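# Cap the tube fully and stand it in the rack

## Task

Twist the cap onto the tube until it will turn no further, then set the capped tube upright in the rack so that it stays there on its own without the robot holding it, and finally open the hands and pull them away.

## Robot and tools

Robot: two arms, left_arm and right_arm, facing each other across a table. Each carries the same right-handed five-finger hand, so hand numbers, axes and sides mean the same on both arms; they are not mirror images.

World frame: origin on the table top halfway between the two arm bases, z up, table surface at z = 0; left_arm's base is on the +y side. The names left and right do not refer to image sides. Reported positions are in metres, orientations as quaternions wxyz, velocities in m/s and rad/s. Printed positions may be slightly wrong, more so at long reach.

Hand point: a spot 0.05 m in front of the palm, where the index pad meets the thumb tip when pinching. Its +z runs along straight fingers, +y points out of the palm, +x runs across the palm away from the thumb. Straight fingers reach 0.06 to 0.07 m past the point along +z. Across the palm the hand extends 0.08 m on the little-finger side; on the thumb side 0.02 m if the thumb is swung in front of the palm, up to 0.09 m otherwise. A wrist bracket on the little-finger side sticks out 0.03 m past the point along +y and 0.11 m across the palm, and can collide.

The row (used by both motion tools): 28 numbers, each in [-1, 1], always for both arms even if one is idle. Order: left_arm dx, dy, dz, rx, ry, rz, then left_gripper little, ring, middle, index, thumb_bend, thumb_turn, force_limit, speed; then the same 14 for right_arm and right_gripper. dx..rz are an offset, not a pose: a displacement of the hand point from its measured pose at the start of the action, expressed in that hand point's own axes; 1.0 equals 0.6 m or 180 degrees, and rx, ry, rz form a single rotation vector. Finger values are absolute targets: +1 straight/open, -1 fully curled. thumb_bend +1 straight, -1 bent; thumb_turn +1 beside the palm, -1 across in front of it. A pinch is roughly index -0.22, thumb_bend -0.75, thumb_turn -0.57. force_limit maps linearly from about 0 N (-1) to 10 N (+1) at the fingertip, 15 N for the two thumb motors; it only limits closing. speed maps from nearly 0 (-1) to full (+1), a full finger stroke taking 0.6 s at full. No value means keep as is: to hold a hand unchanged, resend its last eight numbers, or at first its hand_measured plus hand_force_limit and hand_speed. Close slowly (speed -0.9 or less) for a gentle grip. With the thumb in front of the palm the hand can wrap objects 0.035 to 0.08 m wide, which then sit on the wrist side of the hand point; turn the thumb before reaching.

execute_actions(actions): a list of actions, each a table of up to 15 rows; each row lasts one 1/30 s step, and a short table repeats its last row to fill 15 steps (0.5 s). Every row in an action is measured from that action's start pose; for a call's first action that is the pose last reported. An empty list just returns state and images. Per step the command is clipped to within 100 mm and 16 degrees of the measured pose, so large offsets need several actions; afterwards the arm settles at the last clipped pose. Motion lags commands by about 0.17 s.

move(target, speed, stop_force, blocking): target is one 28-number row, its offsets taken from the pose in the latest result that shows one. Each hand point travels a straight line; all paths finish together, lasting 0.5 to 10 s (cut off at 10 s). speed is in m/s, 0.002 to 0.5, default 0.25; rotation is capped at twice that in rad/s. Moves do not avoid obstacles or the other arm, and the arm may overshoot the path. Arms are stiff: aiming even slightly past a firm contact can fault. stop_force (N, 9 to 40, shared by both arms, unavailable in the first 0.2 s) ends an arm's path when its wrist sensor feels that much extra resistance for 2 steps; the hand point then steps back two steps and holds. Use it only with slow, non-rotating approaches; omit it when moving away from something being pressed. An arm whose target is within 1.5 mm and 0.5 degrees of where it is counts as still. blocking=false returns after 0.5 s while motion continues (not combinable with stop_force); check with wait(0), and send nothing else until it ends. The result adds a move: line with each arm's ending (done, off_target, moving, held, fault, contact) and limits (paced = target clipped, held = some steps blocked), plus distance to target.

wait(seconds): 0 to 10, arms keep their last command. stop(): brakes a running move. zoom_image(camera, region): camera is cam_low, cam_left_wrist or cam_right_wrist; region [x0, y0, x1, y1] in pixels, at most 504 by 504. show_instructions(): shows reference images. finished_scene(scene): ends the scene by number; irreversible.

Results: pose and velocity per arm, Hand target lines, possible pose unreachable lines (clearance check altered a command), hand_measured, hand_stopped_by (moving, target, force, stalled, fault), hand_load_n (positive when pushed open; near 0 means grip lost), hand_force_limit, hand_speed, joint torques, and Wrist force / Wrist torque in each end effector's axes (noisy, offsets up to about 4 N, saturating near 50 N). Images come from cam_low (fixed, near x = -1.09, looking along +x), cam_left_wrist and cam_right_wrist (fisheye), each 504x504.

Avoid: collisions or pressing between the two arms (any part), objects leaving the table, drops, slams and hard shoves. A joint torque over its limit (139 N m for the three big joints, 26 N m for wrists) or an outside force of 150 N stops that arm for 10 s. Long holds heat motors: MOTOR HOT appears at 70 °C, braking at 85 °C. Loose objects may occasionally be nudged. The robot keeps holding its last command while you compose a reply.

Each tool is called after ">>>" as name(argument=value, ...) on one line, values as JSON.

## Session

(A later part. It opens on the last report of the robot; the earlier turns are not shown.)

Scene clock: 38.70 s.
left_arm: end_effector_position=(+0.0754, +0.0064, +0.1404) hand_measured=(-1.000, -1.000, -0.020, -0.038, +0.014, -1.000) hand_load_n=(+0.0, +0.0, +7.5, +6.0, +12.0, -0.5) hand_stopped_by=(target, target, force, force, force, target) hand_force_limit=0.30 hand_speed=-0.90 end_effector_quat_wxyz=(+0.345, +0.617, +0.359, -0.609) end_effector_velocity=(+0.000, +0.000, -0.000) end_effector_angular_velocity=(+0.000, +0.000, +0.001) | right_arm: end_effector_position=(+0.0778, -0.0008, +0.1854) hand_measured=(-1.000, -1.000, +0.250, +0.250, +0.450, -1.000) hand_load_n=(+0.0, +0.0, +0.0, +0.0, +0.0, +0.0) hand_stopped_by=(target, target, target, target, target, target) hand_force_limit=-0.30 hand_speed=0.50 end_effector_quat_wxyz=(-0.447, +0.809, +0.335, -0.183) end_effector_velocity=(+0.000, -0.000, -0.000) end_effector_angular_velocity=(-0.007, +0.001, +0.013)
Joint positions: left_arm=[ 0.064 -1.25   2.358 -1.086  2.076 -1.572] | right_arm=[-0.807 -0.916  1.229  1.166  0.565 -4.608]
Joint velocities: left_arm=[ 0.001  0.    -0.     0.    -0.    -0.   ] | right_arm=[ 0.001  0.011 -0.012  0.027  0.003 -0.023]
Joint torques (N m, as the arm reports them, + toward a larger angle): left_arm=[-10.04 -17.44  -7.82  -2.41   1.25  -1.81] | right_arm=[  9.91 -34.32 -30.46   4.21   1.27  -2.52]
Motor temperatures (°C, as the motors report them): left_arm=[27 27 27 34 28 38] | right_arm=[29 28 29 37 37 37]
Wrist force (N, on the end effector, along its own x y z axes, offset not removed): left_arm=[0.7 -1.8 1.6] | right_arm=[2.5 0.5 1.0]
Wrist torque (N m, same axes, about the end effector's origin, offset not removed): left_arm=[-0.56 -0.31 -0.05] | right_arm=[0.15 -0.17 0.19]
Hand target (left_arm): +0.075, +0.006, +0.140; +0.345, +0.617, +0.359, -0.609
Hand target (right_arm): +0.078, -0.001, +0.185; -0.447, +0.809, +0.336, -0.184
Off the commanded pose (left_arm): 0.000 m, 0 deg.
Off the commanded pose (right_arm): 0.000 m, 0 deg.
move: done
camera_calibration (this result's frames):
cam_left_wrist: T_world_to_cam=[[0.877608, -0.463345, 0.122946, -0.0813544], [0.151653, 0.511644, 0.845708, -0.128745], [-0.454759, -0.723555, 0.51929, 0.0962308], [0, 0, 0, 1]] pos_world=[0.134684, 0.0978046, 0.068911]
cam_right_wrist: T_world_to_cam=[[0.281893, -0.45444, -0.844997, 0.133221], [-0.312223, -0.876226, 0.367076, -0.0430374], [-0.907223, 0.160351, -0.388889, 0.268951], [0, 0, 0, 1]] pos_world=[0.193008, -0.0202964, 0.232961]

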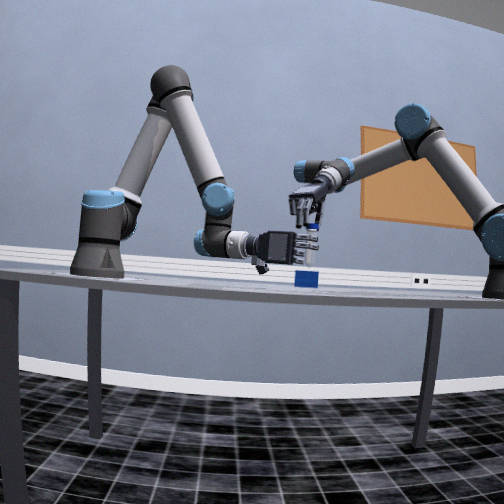

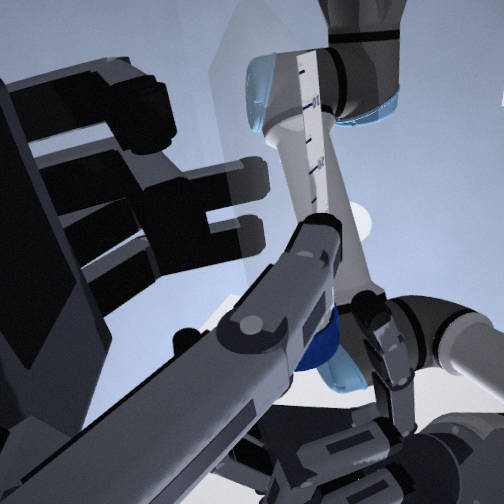

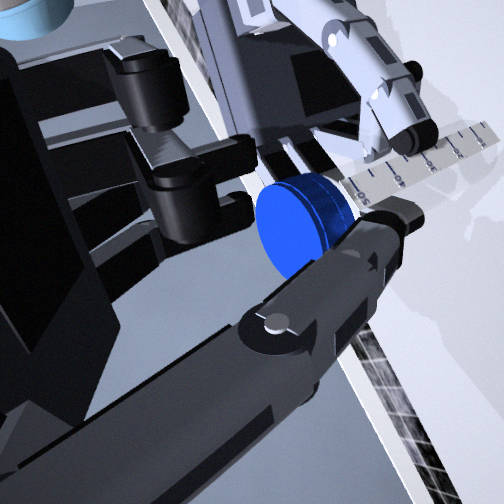

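>>> execute_actions(actions=[[[0,0,0,0,0,0.007,-1,-1,-0.55,-0.5,0,-1,0.3,-0.9,-0.0015,-0.0016,0.0008,0,0,0,-1,-1,0.03,0.03,0.25,-1,-0.3,-0.4]],[[0,0,0,0,0,0,-1,-1,-0.55,-0.5,0,-1,0.3,-0.9,0,0,0,0,0,0,-1,-1,-0.4,-0.4,0,-1,-0.3,-0.87]],[[0,0,0,0,0,0,-1,-1,-0.55,-0.5,0,-1,0.3,-0.9,0,0.0006,0.0004,0,0,0,-1,-1,-0.4,-0.4,0,-1,-0.3,-0.87]]])

>>> move(target=[0,0,0,0,0,0,-1,-1,-0.55,-0.5,0,-1,0.3,-0.9,0.0115,-0.0019,0.004,0,0.211,0.134,-1,-1,-0.4,-0.4,0,-1,-0.3,-0.87], speed=0.3)

>>> move(target=[0,0,0,0,0,0,-1,-1,-0.55,-0.5,0,-1,0.3,-0.9,0.0112,-0.002,0.0036,0,0.211,0.134,-1,-1,-0.4,-0.4,0,-1,-0.3,-0.87], speed=0.3)

>>> move(target=[0,0,0,0,0,0,-1,-1,-0.55,-0.5,0,-1,0.3,-0.9,0.0112,-0.0021,0.0034,0,0.211,0.134,-1,-1,-0.4,-0.4,0,-1,-0.3,-0.87], speed=0.3)

>>> execute_actions(actions=[[[0,0,0,0,0,0,-1,-1,-0.55,-0.5,0,-1,0.3,-0.9,0,0,0,0,0,0,-1,-1,0.25,0.25,0.45,-1,-0.3,0.5]]])

>>> move(target=[0,0,0,0,0,0,-1,-1,-0.55,-0.5,0,-1,0.3,-0.9,0.0101,0.0138,-0.0232,0,-0.633,-0.402,-1,-1,0.25,0.25,0.45,-1,-0.3,0.5], speed=0.5)

>>> zoom_image(camera="cam_low", region=[290,200,340,250])

Scene clock: 40.77 s.
left_arm: end_effector_position=(+0.0754, +0.0064, +0.1404) hand_measured=(-1.000, -1.000, -0.020, -0.038, +0.014, -1.000) hand_load_n=(+0.0, +0.0, +7.5, +5.5, +12.5, -1.5) hand_stopped_by=(target, target, force, force, force, target) hand_force_limit=0.30 hand_speed=-0.90 end_effector_quat_wxyz=(+0.352, +0.621, +0.353, -0.605) end_effector_velocity=(+0.000, -0.000, -0.000) end_effector_angular_velocity=(+0.001, +0.000, +0.000) | right_arm: end_effector_position=(+0.0765, -0.0008, +0.1855) hand_measured=(-1.000, -1.000, -0.040, -0.048, +0.202, -1.000) hand_load_n=(+0.0, +0.0, +4.0, +3.5, +6.0, +1.0) hand_stopped_by=(target, target, force, force, force, target) hand_force_limit=-0.30 hand_speed=-0.87 end_effector_quat_wxyz=(-0.447, +0.809, +0.335, -0.183) end_effector_velocity=(+0.000, +0.000, -0.001) end_effector_angular_velocity=(+0.000, -0.001, +0.000)
Joint positions: left_arm=[ 0.066 -1.245  2.357 -1.09   2.078 -1.55 ] | right_arm=[-0.805 -0.918  1.231  1.164  0.565 -4.605]
Joint velocities: left_arm=[ 0.     0.001 -0.     0.     0.    -0.   ] | right_arm=[ 0.     0.001  0.    -0.002  0.001  0.   ]
Joint torques (N m, as the arm reports them, + toward a larger angle): left_arm=[  8.66 -16.97 -19.54  -2.15   0.97  -0.28] | right_arm=[  9.   -33.04  -4.62   0.25  -1.12   1.93]
Motor temperatures (°C, as the motors report them): left_arm=[27 27 27 34 28 38] | right_arm=[29 28 29 37 37 37]
Wrist force (N, on the end effector, along its own x y z axes, offset not removed): left_arm=[2.7 1.0 2.2] | right_arm=[1.9 -3.0 -0.5]
Wrist torque (N m, same axes, about the end effector's origin, offset not removed): left_arm=[-0.44 -0.25 -0.14] | right_arm=[0.33 -0.22 0.22]
Hand target (left_arm): +0.075, +0.006, +0.140; +0.352, +0.621, +0.353, -0.605
Hand target (right_arm): +0.077, -0.001, +0.185; -0.447, +0.809, +0.335, -0.183
Off the commanded pose (left_arm): 0.000 m, 0 deg.
Off the commanded pose (right_arm): 0.000 m, 0 deg.
camera_calibration (this result's frames):
cam_left_wrist: T_world_to_cam=[[0.874878, -0.462281, 0.144516, -0.0841645], [0.135998, 0.520838, 0.842753, -0.127205], [-0.464858, -0.717652, 0.518539, 0.0970545], [0, 0, 0, 1]] pos_world=[0.13605, 0.0969968, 0.0690388]
cam_right_wrist: T_world_to_cam=[[0.281963, -0.454415, -0.844988, 0.133696], [-0.312214, -0.876244, 0.367041, -0.0434598], [-0.907204, 0.160325, -0.388943, 0.267854], [0, 0, 0, 1]] pos_world=[0.191732, -0.0202719, 0.233102]

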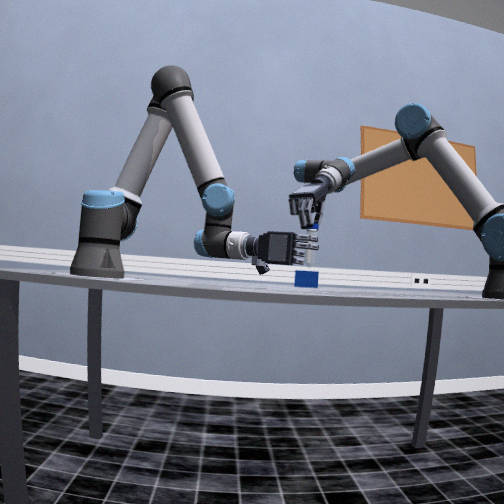

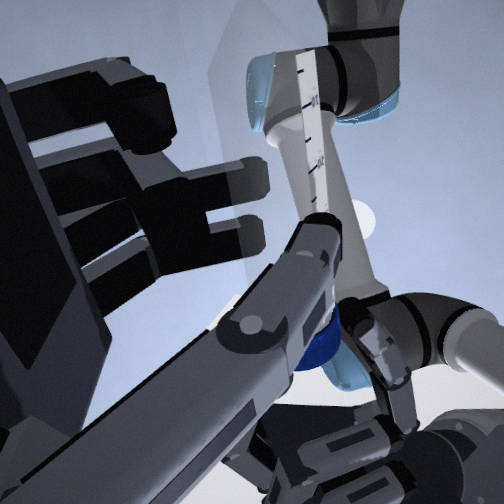

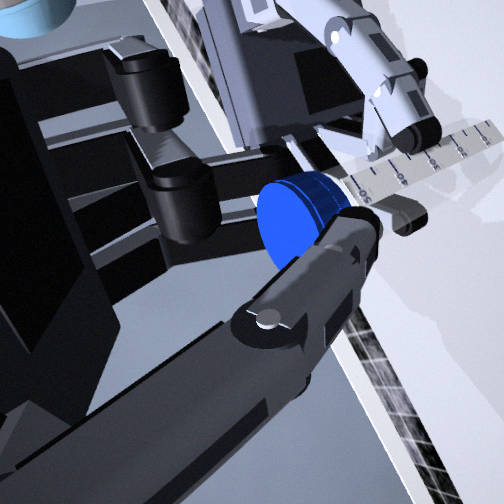

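Scene clock: 42.63 s.
left_arm: end_effector_position=(+0.0754, +0.0064, +0.1404) hand_measured=(-1.000, -1.000, -0.020, -0.038, +0.014, -1.000) hand_load_n=(+0.0, +0.0, +8.0, +5.5, +12.0, -1.0) hand_stopped_by=(target, target, force, force, force, target) hand_force_limit=0.30 hand_speed=-0.90 end_effector_quat_wxyz=(+0.352, +0.621, +0.353, -0.605) end_effector_velocity=(+0.000, +0.000, +0.001) end_effector_angular_velocity=(-0.002, -0.001, +0.000) | right_arm: end_effector_position=(+0.0796, +0.0060, +0.1855) hand_measured=(-1.000, -1.000, -0.040, -0.048, +0.202, -1.000) hand_load_n=(+0.0, +0.0, +3.5, +3.0, +6.0, +1.0) hand_stopped_by=(target, target, force, force, force, target) hand_force_limit=-0.30 hand_speed=-0.87 end_effector_quat_wxyz=(-0.484, +0.875, +0.000, -0.000) end_effector_velocity=(-0.000, -0.000, -0.001) end_effector_angular_velocity=(-0.001, -0.003, -0.014)
Joint positions: left_arm=[ 0.066 -1.245  2.357 -1.09   2.078 -1.55 ] | right_arm=[-0.708 -1.308  1.631  0.339  1.047 -3.513]
Joint velocities: left_arm=[-0.    -0.002  0.     0.    -0.     0.001] | right_arm=[ 0.006 -0.004  0.006 -0.007  0.017  0.011]
Joint torques (N m, as the arm reports them, + toward a larger angle): left_arm=[  9.26 -17.22 -19.82  -1.94   1.17  -0.42] | right_arm=[  9.17 -35.45  -7.05  -1.3    2.41   2.34]
Motor temperatures (°C, as the motors report them): left_arm=[27 27 27 34 28 38] | right_arm=[29 28 29 37 37 37]
Wrist force (N, on the end effector, along its own x y z axes, offset not removed): left_arm=[2.0 -1.8 0.5] | right_arm=[-5.1 -1.3 -3.5]
Wrist torque (N m, same axes, about the end effector's origin, offset not removed): left_arm=[-0.56 -0.20 -0.10] | right_arm=[0.18 1.06 -0.11]
Hand target (left_arm): +0.075, +0.006, +0.140; +0.352, +0.621, +0.353, -0.605
Hand target (right_arm): +0.080, +0.006, +0.185; -0.484, +0.875, -0.000, +0.000
Off the commanded pose (left_arm): 0.000 m, 0 deg.
Off the commanded pose (right_arm): 0.000 m, 0 deg.
move: done
camera_calibration (this result's frames):
cam_left_wrist: T_world_to_cam=[[0.874878, -0.462281, 0.144516, -0.0841645], [0.135998, 0.520838, 0.842753, -0.127205], [-0.464858, -0.717652, 0.518539, 0.0970544], [0, 0, 0, 1]] pos_world=[0.13605, 0.0969968, 0.0690389]
cam_right_wrist: T_world_to_cam=[[-0.124142, -0.520283, -0.844923, 0.168609], [-0.838304, -0.400582, 0.369838, 0.00192517], [-0.530881, 0.754215, -0.386427, 0.235572], [0, 0, 0, 1]] pos_world=[0.147606, -0.0891764, 0.232781]

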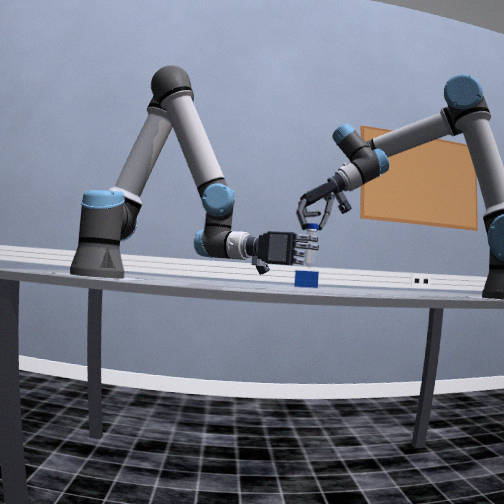

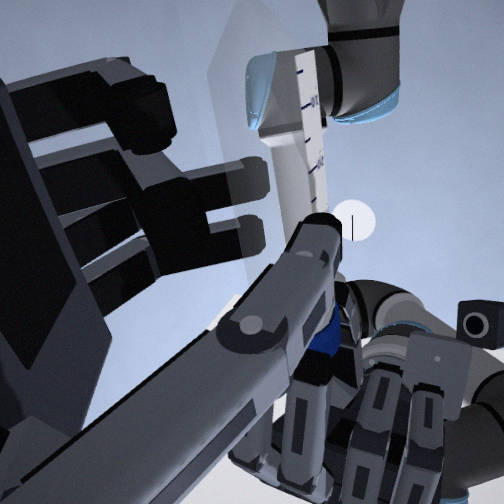

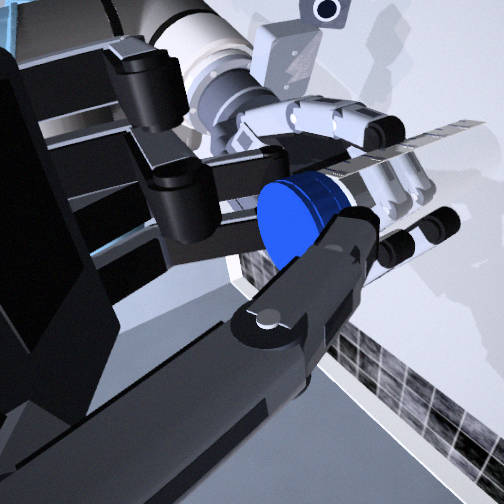

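Scene clock: 44.53 s.
left_arm: end_effector_position=(+0.0754, +0.0064, +0.1404) hand_measured=(-1.000, -1.000, -0.020, -0.038, +0.014, -1.000) hand_load_n=(+0.0, +0.0, +7.5, +4.5, +12.5, -2.0) hand_stopped_by=(target, target, force, force, force, target) hand_force_limit=0.30 hand_speed=-0.90 end_effector_quat_wxyz=(+0.352, +0.621, +0.353, -0.605) end_effector_velocity=(-0.000, +0.000, -0.001) end_effector_angular_velocity=(+0.001, -0.000, -0.000) | right_arm: end_effector_position=(+0.0861, +0.0085, +0.1854) hand_measured=(-1.000, -1.000, -0.040, -0.048, +0.202, -1.000) hand_load_n=(+0.0, +0.0, +3.5, +3.0, +6.0, +0.5) hand_stopped_by=(target, target, force, force, force, target) hand_force_limit=-0.30 hand_speed=-0.87 end_effector_quat_wxyz=(+0.447, -0.809, +0.335, -0.183) end_effector_velocity=(+0.000, +0.000, -0.000) end_effector_angular_velocity=(-0.003, +0.001, -0.012)
Joint positions: left_arm=[ 0.066 -1.245  2.357 -1.09   2.078 -1.55 ] | right_arm=[-0.403 -1.296  1.607  0.301  1.951 -2.882]
Joint velocities: left_arm=[-0.     0.001  0.    -0.    -0.     0.001] | right_arm=[ 0.004  0.006 -0.007  0.007  0.013  0.01 ]
Joint torques (N m, as the arm reports them, + toward a larger angle): left_arm=[  8.07 -16.95 -20.45  -1.8    1.01  -0.55] | right_arm=[  9.18 -21.07 -30.82   1.87   3.17   2.3 ]
Motor temperatures (°C, as the motors report them): left_arm=[27 27 27 34 28 38] | right_arm=[29 28 29 37 37 37]
Wrist force (N, on the end effector, along its own x y z axes, offset not removed): left_arm=[4.7 -0.3 -0.5] | right_arm=[-0.6 -3.3 -3.4]
Wrist torque (N m, same axes, about the end effector's origin, offset not removed): left_arm=[-0.41 -0.52 0.06] | right_arm=[-0.31 0.13 0.02]
Hand target (left_arm): +0.075, +0.006, +0.140; +0.352, +0.621, +0.353, -0.605
Hand target (right_arm): +0.086, +0.009, +0.185; -0.447, +0.809, -0.335, +0.183
Off the commanded pose (left_arm): 0.000 m, 0 deg.
Off the commanded pose (right_arm): 0.000 m, 0 deg.
move: done
camera_calibration (this result's frames):
cam_left_wrist: T_world_to_cam=[[0.874878, -0.462281, 0.144516, -0.0841645], [0.135998, 0.520838, 0.842753, -0.127205], [-0.464858, -0.717652, 0.518539, 0.0970545], [0, 0, 0, 1]] pos_world=[0.13605, 0.0969968, 0.0690388]
cam_right_wrist: T_world_to_cam=[[-0.458533, -0.27989, -0.843451, 0.197151], [-0.875001, 0.308064, 0.373458, 0.00491973], [0.15531, 0.909262, -0.386161, 0.176683], [0, 0, 0, 1]] pos_world=[0.0672648, -0.106986, 0.232678]

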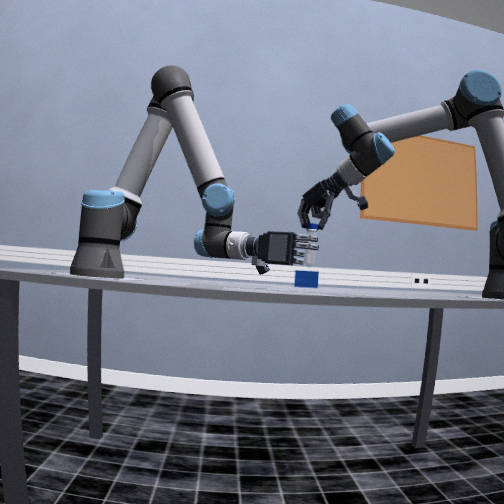

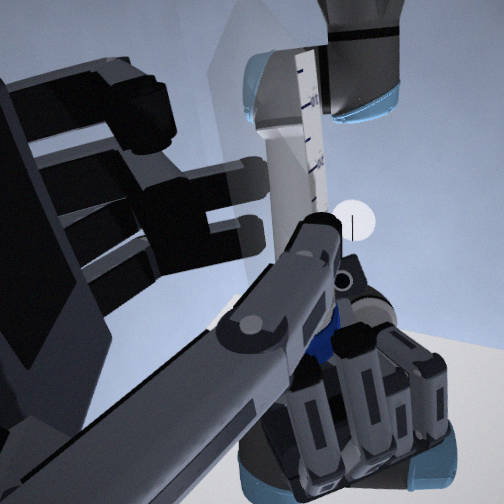

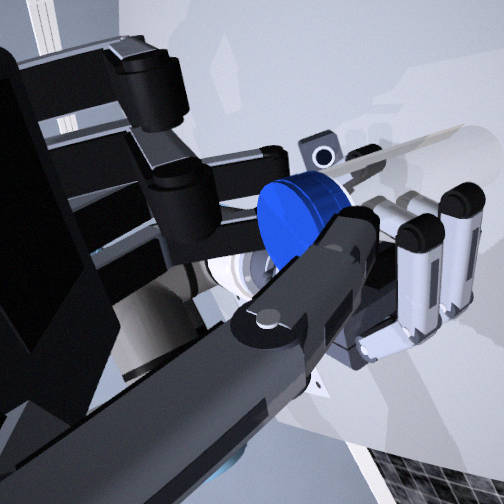

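Scene clock: 46.53 s.
left_arm: end_effector_position=(+0.0754, +0.0064, +0.1404) hand_measured=(-1.000, -1.000, -0.020, -0.038, +0.014, -1.000) hand_load_n=(+0.0, +0.0, +7.5, +4.5, +13.0, -2.0) hand_stopped_by=(target, target, force, force, force, target) hand_force_limit=0.30 hand_speed=-0.90 end_effector_quat_wxyz=(+0.352, +0.621, +0.353, -0.605) end_effector_velocity=(-0.001, -0.000, -0.001) end_effector_angular_velocity=(+0.001, -0.000, -0.001) | right_arm: end_effector_position=(+0.0925, +0.0054, +0.1851) hand_measured=(-1.000, -1.000, -0.040, -0.048, +0.202, -1.000) hand_load_n=(+0.0, +0.0, +3.0, +3.0, +6.0, +0.0) hand_stopped_by=(target, target, force, force, force, target) hand_force_limit=-0.30 hand_speed=-0.87 end_effector_quat_wxyz=(+0.342, -0.620, +0.620, -0.338) end_effector_velocity=(-0.000, -0.000, -0.000) end_effector_angular_velocity=(-0.004, +0.003, -0.012)
Joint positions: left_arm=[ 0.066 -1.245  2.357 -1.09   2.078 -1.55 ] | right_arm=[-0.215 -0.883  1.137  1.094  2.558 -1.83 ]
Joint velocities: left_arm=[-0.001  0.001 -0.     0.     0.     0.001] | right_arm=[ 0.001  0.01  -0.011  0.026  0.     0.023]
Joint torques (N m, as the arm reports them, + toward a larger angle): left_arm=[  9.31 -16.14 -20.12  -1.85   0.86  -0.51] | right_arm=[  9.12 -34.99 -29.31   3.85   3.97   2.29]
Motor temperatures (°C, as the motors report them): left_arm=[27 27 27 34 28 38] | right_arm=[29 28 29 37 37 37]
Wrist force (N, on the end effector, along its own x y z axes, offset not removed): left_arm=[4.9 1.4 -1.5] | right_arm=[-0.3 -5.9 -2.0]
Wrist torque (N m, same axes, about the end effector's origin, offset not removed): left_arm=[-0.29 -0.29 -0.09] | right_arm=[-0.54 0.31 -0.01]
Hand target (left_arm): +0.075, +0.006, +0.140; +0.352, +0.621, +0.353, -0.605
Hand target (right_arm): +0.092, +0.005, +0.185; -0.342, +0.620, -0.620, +0.338
Off the commanded pose (left_arm): 0.000 m, 0 deg.
Off the commanded pose (right_arm): 0.000 m, 0 deg.
move: done
camera_calibration (this result's frames):
cam_left_wrist: T_world_to_cam=[[0.874878, -0.462281, 0.144516, -0.0841645], [0.135998, 0.520838, 0.842753, -0.127205], [-0.464858, -0.717652, 0.518539, 0.0970545], [0, 0, 0, 1]] pos_world=[0.13605, 0.0969968, 0.0690388]
cam_right_wrist: T_world_to_cam=[[-0.525638, 0.126372, -0.84127, 0.202573], [-0.400516, 0.835688, 0.375782, -0.0355994], [0.750528, 0.534467, -0.388655, 0.125862], [0, 0, 0, 1]] pos_world=[-0.0022409, -0.0631185, 0.232713]

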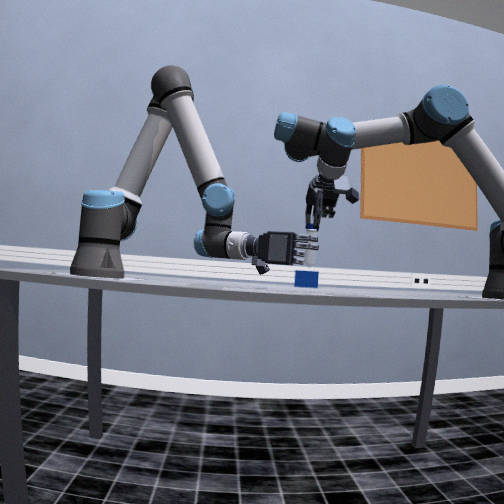

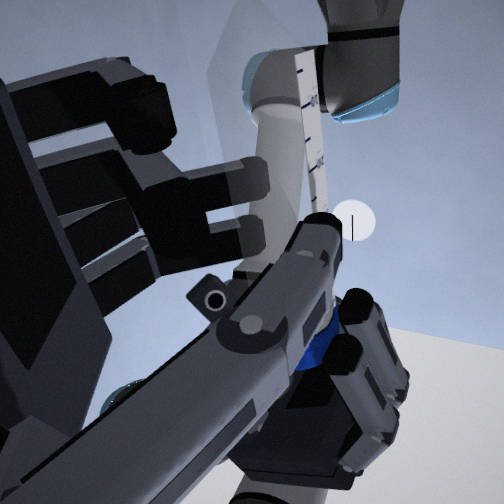

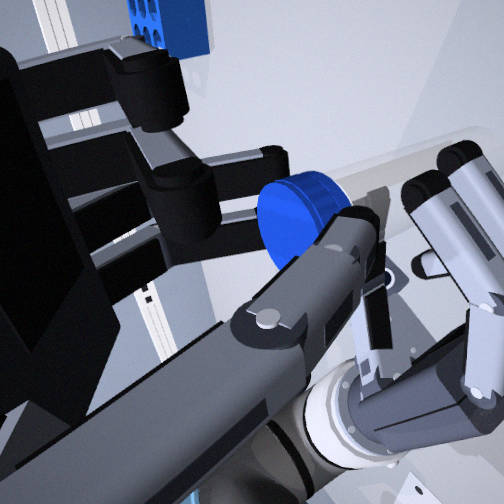

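Scene clock: 47.03 s.
left_arm: end_effector_position=(+0.0754, +0.0064, +0.1404) hand_measured=(-1.000, -1.000, -0.020, -0.038, +0.014, -1.000) hand_load_n=(+0.0, +0.0, +7.5, +6.0, +12.0, -0.5) hand_stopped_by=(target, target, force, force, force, target) hand_force_limit=0.30 hand_speed=-0.90 end_effector_quat_wxyz=(+0.352, +0.621, +0.353, -0.605) end_effector_velocity=(+0.000, -0.000, +0.000) end_effector_angular_velocity=(-0.000, +0.001, +0.000) | right_arm: end_effector_position=(+0.0925, +0.0054, +0.1851) hand_measured=(-1.000, -1.000, +0.250, +0.250, +0.450, -1.000) hand_load_n=(+0.0, +0.0, +0.0, +0.0, +0.0, +0.0) hand_stopped_by=(target, target, target, target, target, target) hand_force_limit=-0.30 hand_speed=0.50 end_effector_quat_wxyz=(+0.342, -0.620, +0.620, -0.338) end_effector_velocity=(-0.000, -0.000, +0.000) end_effector_angular_velocity=(+0.000, -0.000, +0.000)
Joint positions: left_arm=[ 0.066 -1.245  2.357 -1.09   2.078 -1.55 ] | right_arm=[-0.215 -0.883  1.137  1.094  2.558 -1.83 ]
Joint velocities: left_arm=[ 0.    -0.    -0.    -0.     0.    -0.001] | right_arm=[ 0.    -0.001  0.    -0.     0.     0.   ]
Joint torques (N m, as the arm reports them, + toward a larger angle): left_arm=[  8.79 -17.24 -20.3   -1.92   1.16  -0.33] | right_arm=[  0.92 -52.74  -5.23   0.53   3.23  -2.46]
Motor temperatures (°C, as the motors report them): left_arm=[27 27 27 34 28 38] | right_arm=[29 28 29 37 37 37]
Wrist force (N, on the end effector, along its own x y z axes, offset not removed): left_arm=[1.0 -1.7 1.2] | right_arm=[-1.9 -4.6 0.3]
Wrist torque (N m, same axes, about the end effector's origin, offset not removed): left_arm=[-0.52 -0.29 -0.06] | right_arm=[-0.74 0.55 -0.31]
Hand target (left_arm): +0.075, +0.006, +0.140; +0.352, +0.621, +0.353, -0.605
Hand target (right_arm): +0.092, +0.005, +0.185; -0.342, +0.620, -0.620, +0.338
Off the commanded pose (left_arm): 0.000 m, 0 deg.
Off the commanded pose (right_arm): 0.000 m, 0 deg.
camera_calibration (this result's frames):
cam_left_wrist: T_world_to_cam=[[0.874878, -0.462281, 0.144516, -0.0841645], [0.135998, 0.520838, 0.842753, -0.127205], [-0.464858, -0.717652, 0.518539, 0.0970544], [0, 0, 0, 1]] pos_world=[0.13605, 0.0969968, 0.0690389]
cam_right_wrist: T_world_to_cam=[[-0.525635, 0.126311, -0.84128, 0.202534], [-0.400531, 0.835705, 0.375728, -0.0355899], [0.750521, 0.534455, -0.388685, 0.125858], [0, 0, 0, 1]] pos_world=[-0.00225492, -0.0631051, 0.232679]

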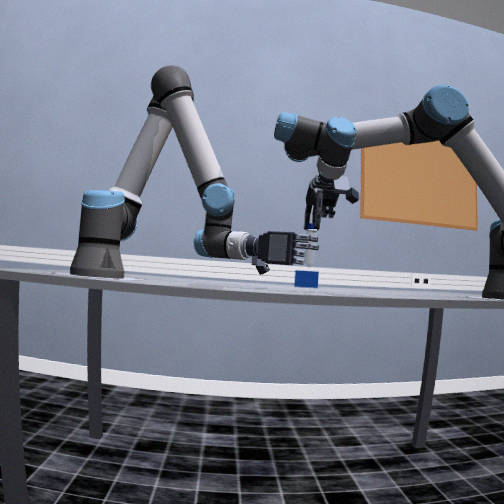

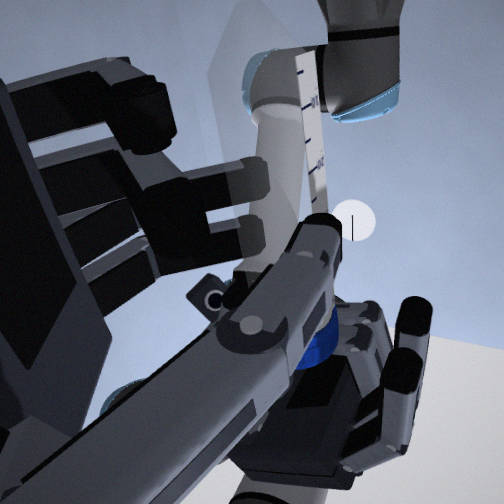

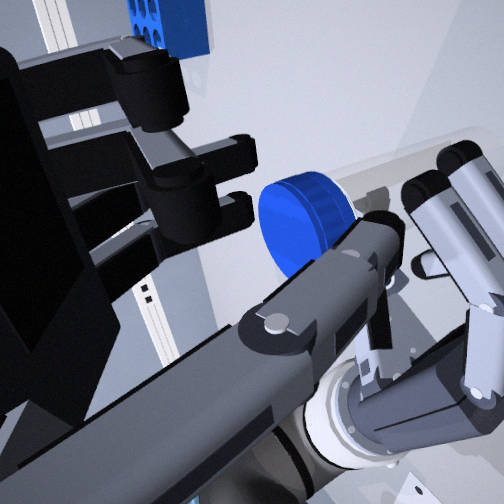

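Scene clock: 50.23 s.
left_arm: end_effector_position=(+0.0754, +0.0064, +0.1404) hand_measured=(-1.000, -1.000, -0.020, -0.038, +0.014, -1.000) hand_load_n=(+0.0, +0.0, +7.5, +6.0, +12.0, -0.5) hand_stopped_by=(target, target, force, force, force, target) hand_force_limit=0.30 hand_speed=-0.90 end_effector_quat_wxyz=(+0.352, +0.621, +0.353, -0.605) end_effector_velocity=(-0.000, +0.000, -0.001) end_effector_angular_velocity=(+0.001, +0.000, -0.000) | right_arm: end_effector_position=(+0.0765, -0.0007, +0.1856) hand_measured=(-1.000, -1.000, +0.250, +0.250, +0.450, -1.000) hand_load_n=(+0.0, +0.0, +0.0, +0.0, +0.0, +0.0) hand_stopped_by=(target, target, target, target, target, target) hand_force_limit=-0.30 hand_speed=0.50 end_effector_quat_wxyz=(-0.447, +0.808, +0.337, -0.184) end_effector_velocity=(-0.000, -0.000, +0.000) end_effector_angular_velocity=(-0.007, +0.003, +0.013)
Joint positions: left_arm=[ 0.066 -1.245  2.357 -1.09   2.078 -1.55 ] | right_arm=[-0.806 -0.917  1.23   1.166  0.564 -4.61 ]
Joint velocities: left_arm=[-0.     0.001  0.     0.     0.    -0.   ] | right_arm=[ 0.002  0.011 -0.012  0.028  0.002 -0.022]
Joint torques (N m, as the arm reports them, + toward a larger angle): left_arm=[  8.69 -16.64 -19.7   -2.02   1.23  -0.33] | right_arm=[  9.2  -34.74 -29.1    4.24   1.38  -2.4 ]
Motor temperatures (°C, as the motors report them): left_arm=[27 27 27 34 28 38] | right_arm=[29 28 29 37 37 37]
Wrist force (N, on the end effector, along its own x y z axes, offset not removed): left_arm=[0.3 -1.6 1.5] | right_arm=[1.3 -1.1 2.3]
Wrist torque (N m, same axes, about the end effector's origin, offset not removed): left_arm=[-0.54 -0.24 -0.12] | right_arm=[-0.08 0.15 0.13]
Hand target (left_arm): +0.075, +0.006, +0.140; +0.352, +0.621, +0.353, -0.605
Hand target (right_arm): +0.077, -0.001, +0.186; -0.447, +0.808, +0.337, -0.184
Off the commanded pose (left_arm): 0.000 m, 0 deg.
Off the commanded pose (right_arm): 0.000 m, 0 deg.
move: done
camera_calibration (this result's frames):
cam_left_wrist: T_world_to_cam=[[0.874878, -0.462281, 0.144516, -0.0841645], [0.135998, 0.520838, 0.842753, -0.127205], [-0.464858, -0.717652, 0.518539, 0.0970545], [0, 0, 0, 1]] pos_world=[0.13605, 0.0969968, 0.0690389]
cam_right_wrist: T_world_to_cam=[[0.283243, -0.452521, -0.845575, 0.133797], [-0.310217, -0.877513, 0.365699, -0.0433214], [-0.90749, 0.15873, -0.38893, 0.267924], [0, 0, 0, 1]] pos_world=[0.191802, -0.0199965, 0.233182]

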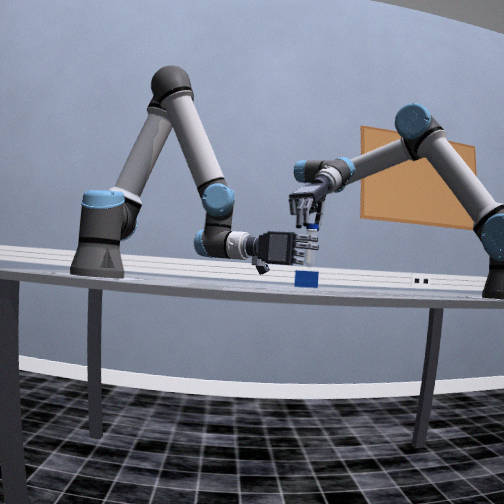

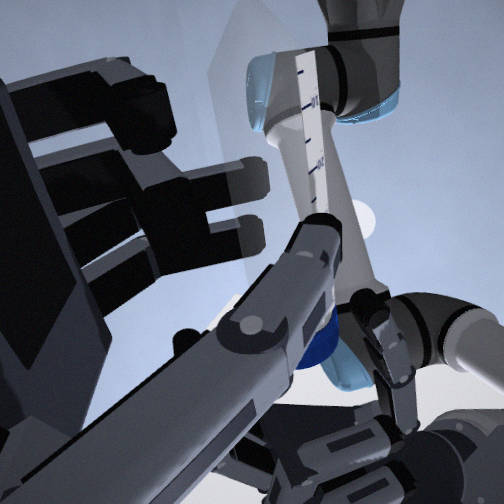

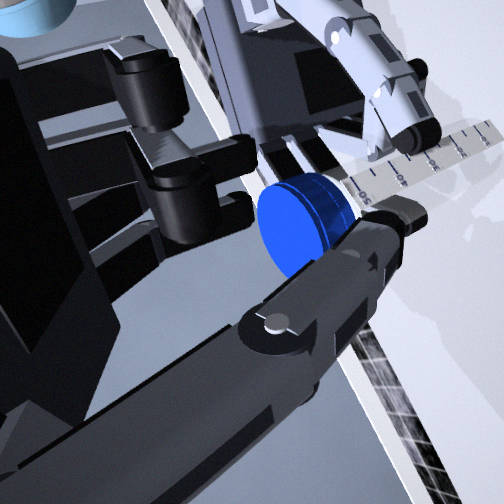

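Region (290, 200, 340, 250) of cam_low's 504x504 image, scaled by 10.080, with more detail than that image has.

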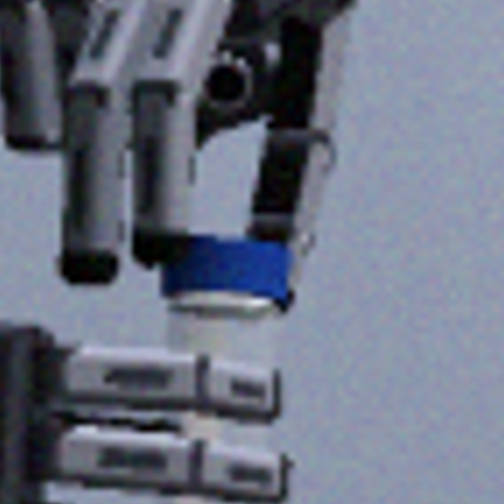

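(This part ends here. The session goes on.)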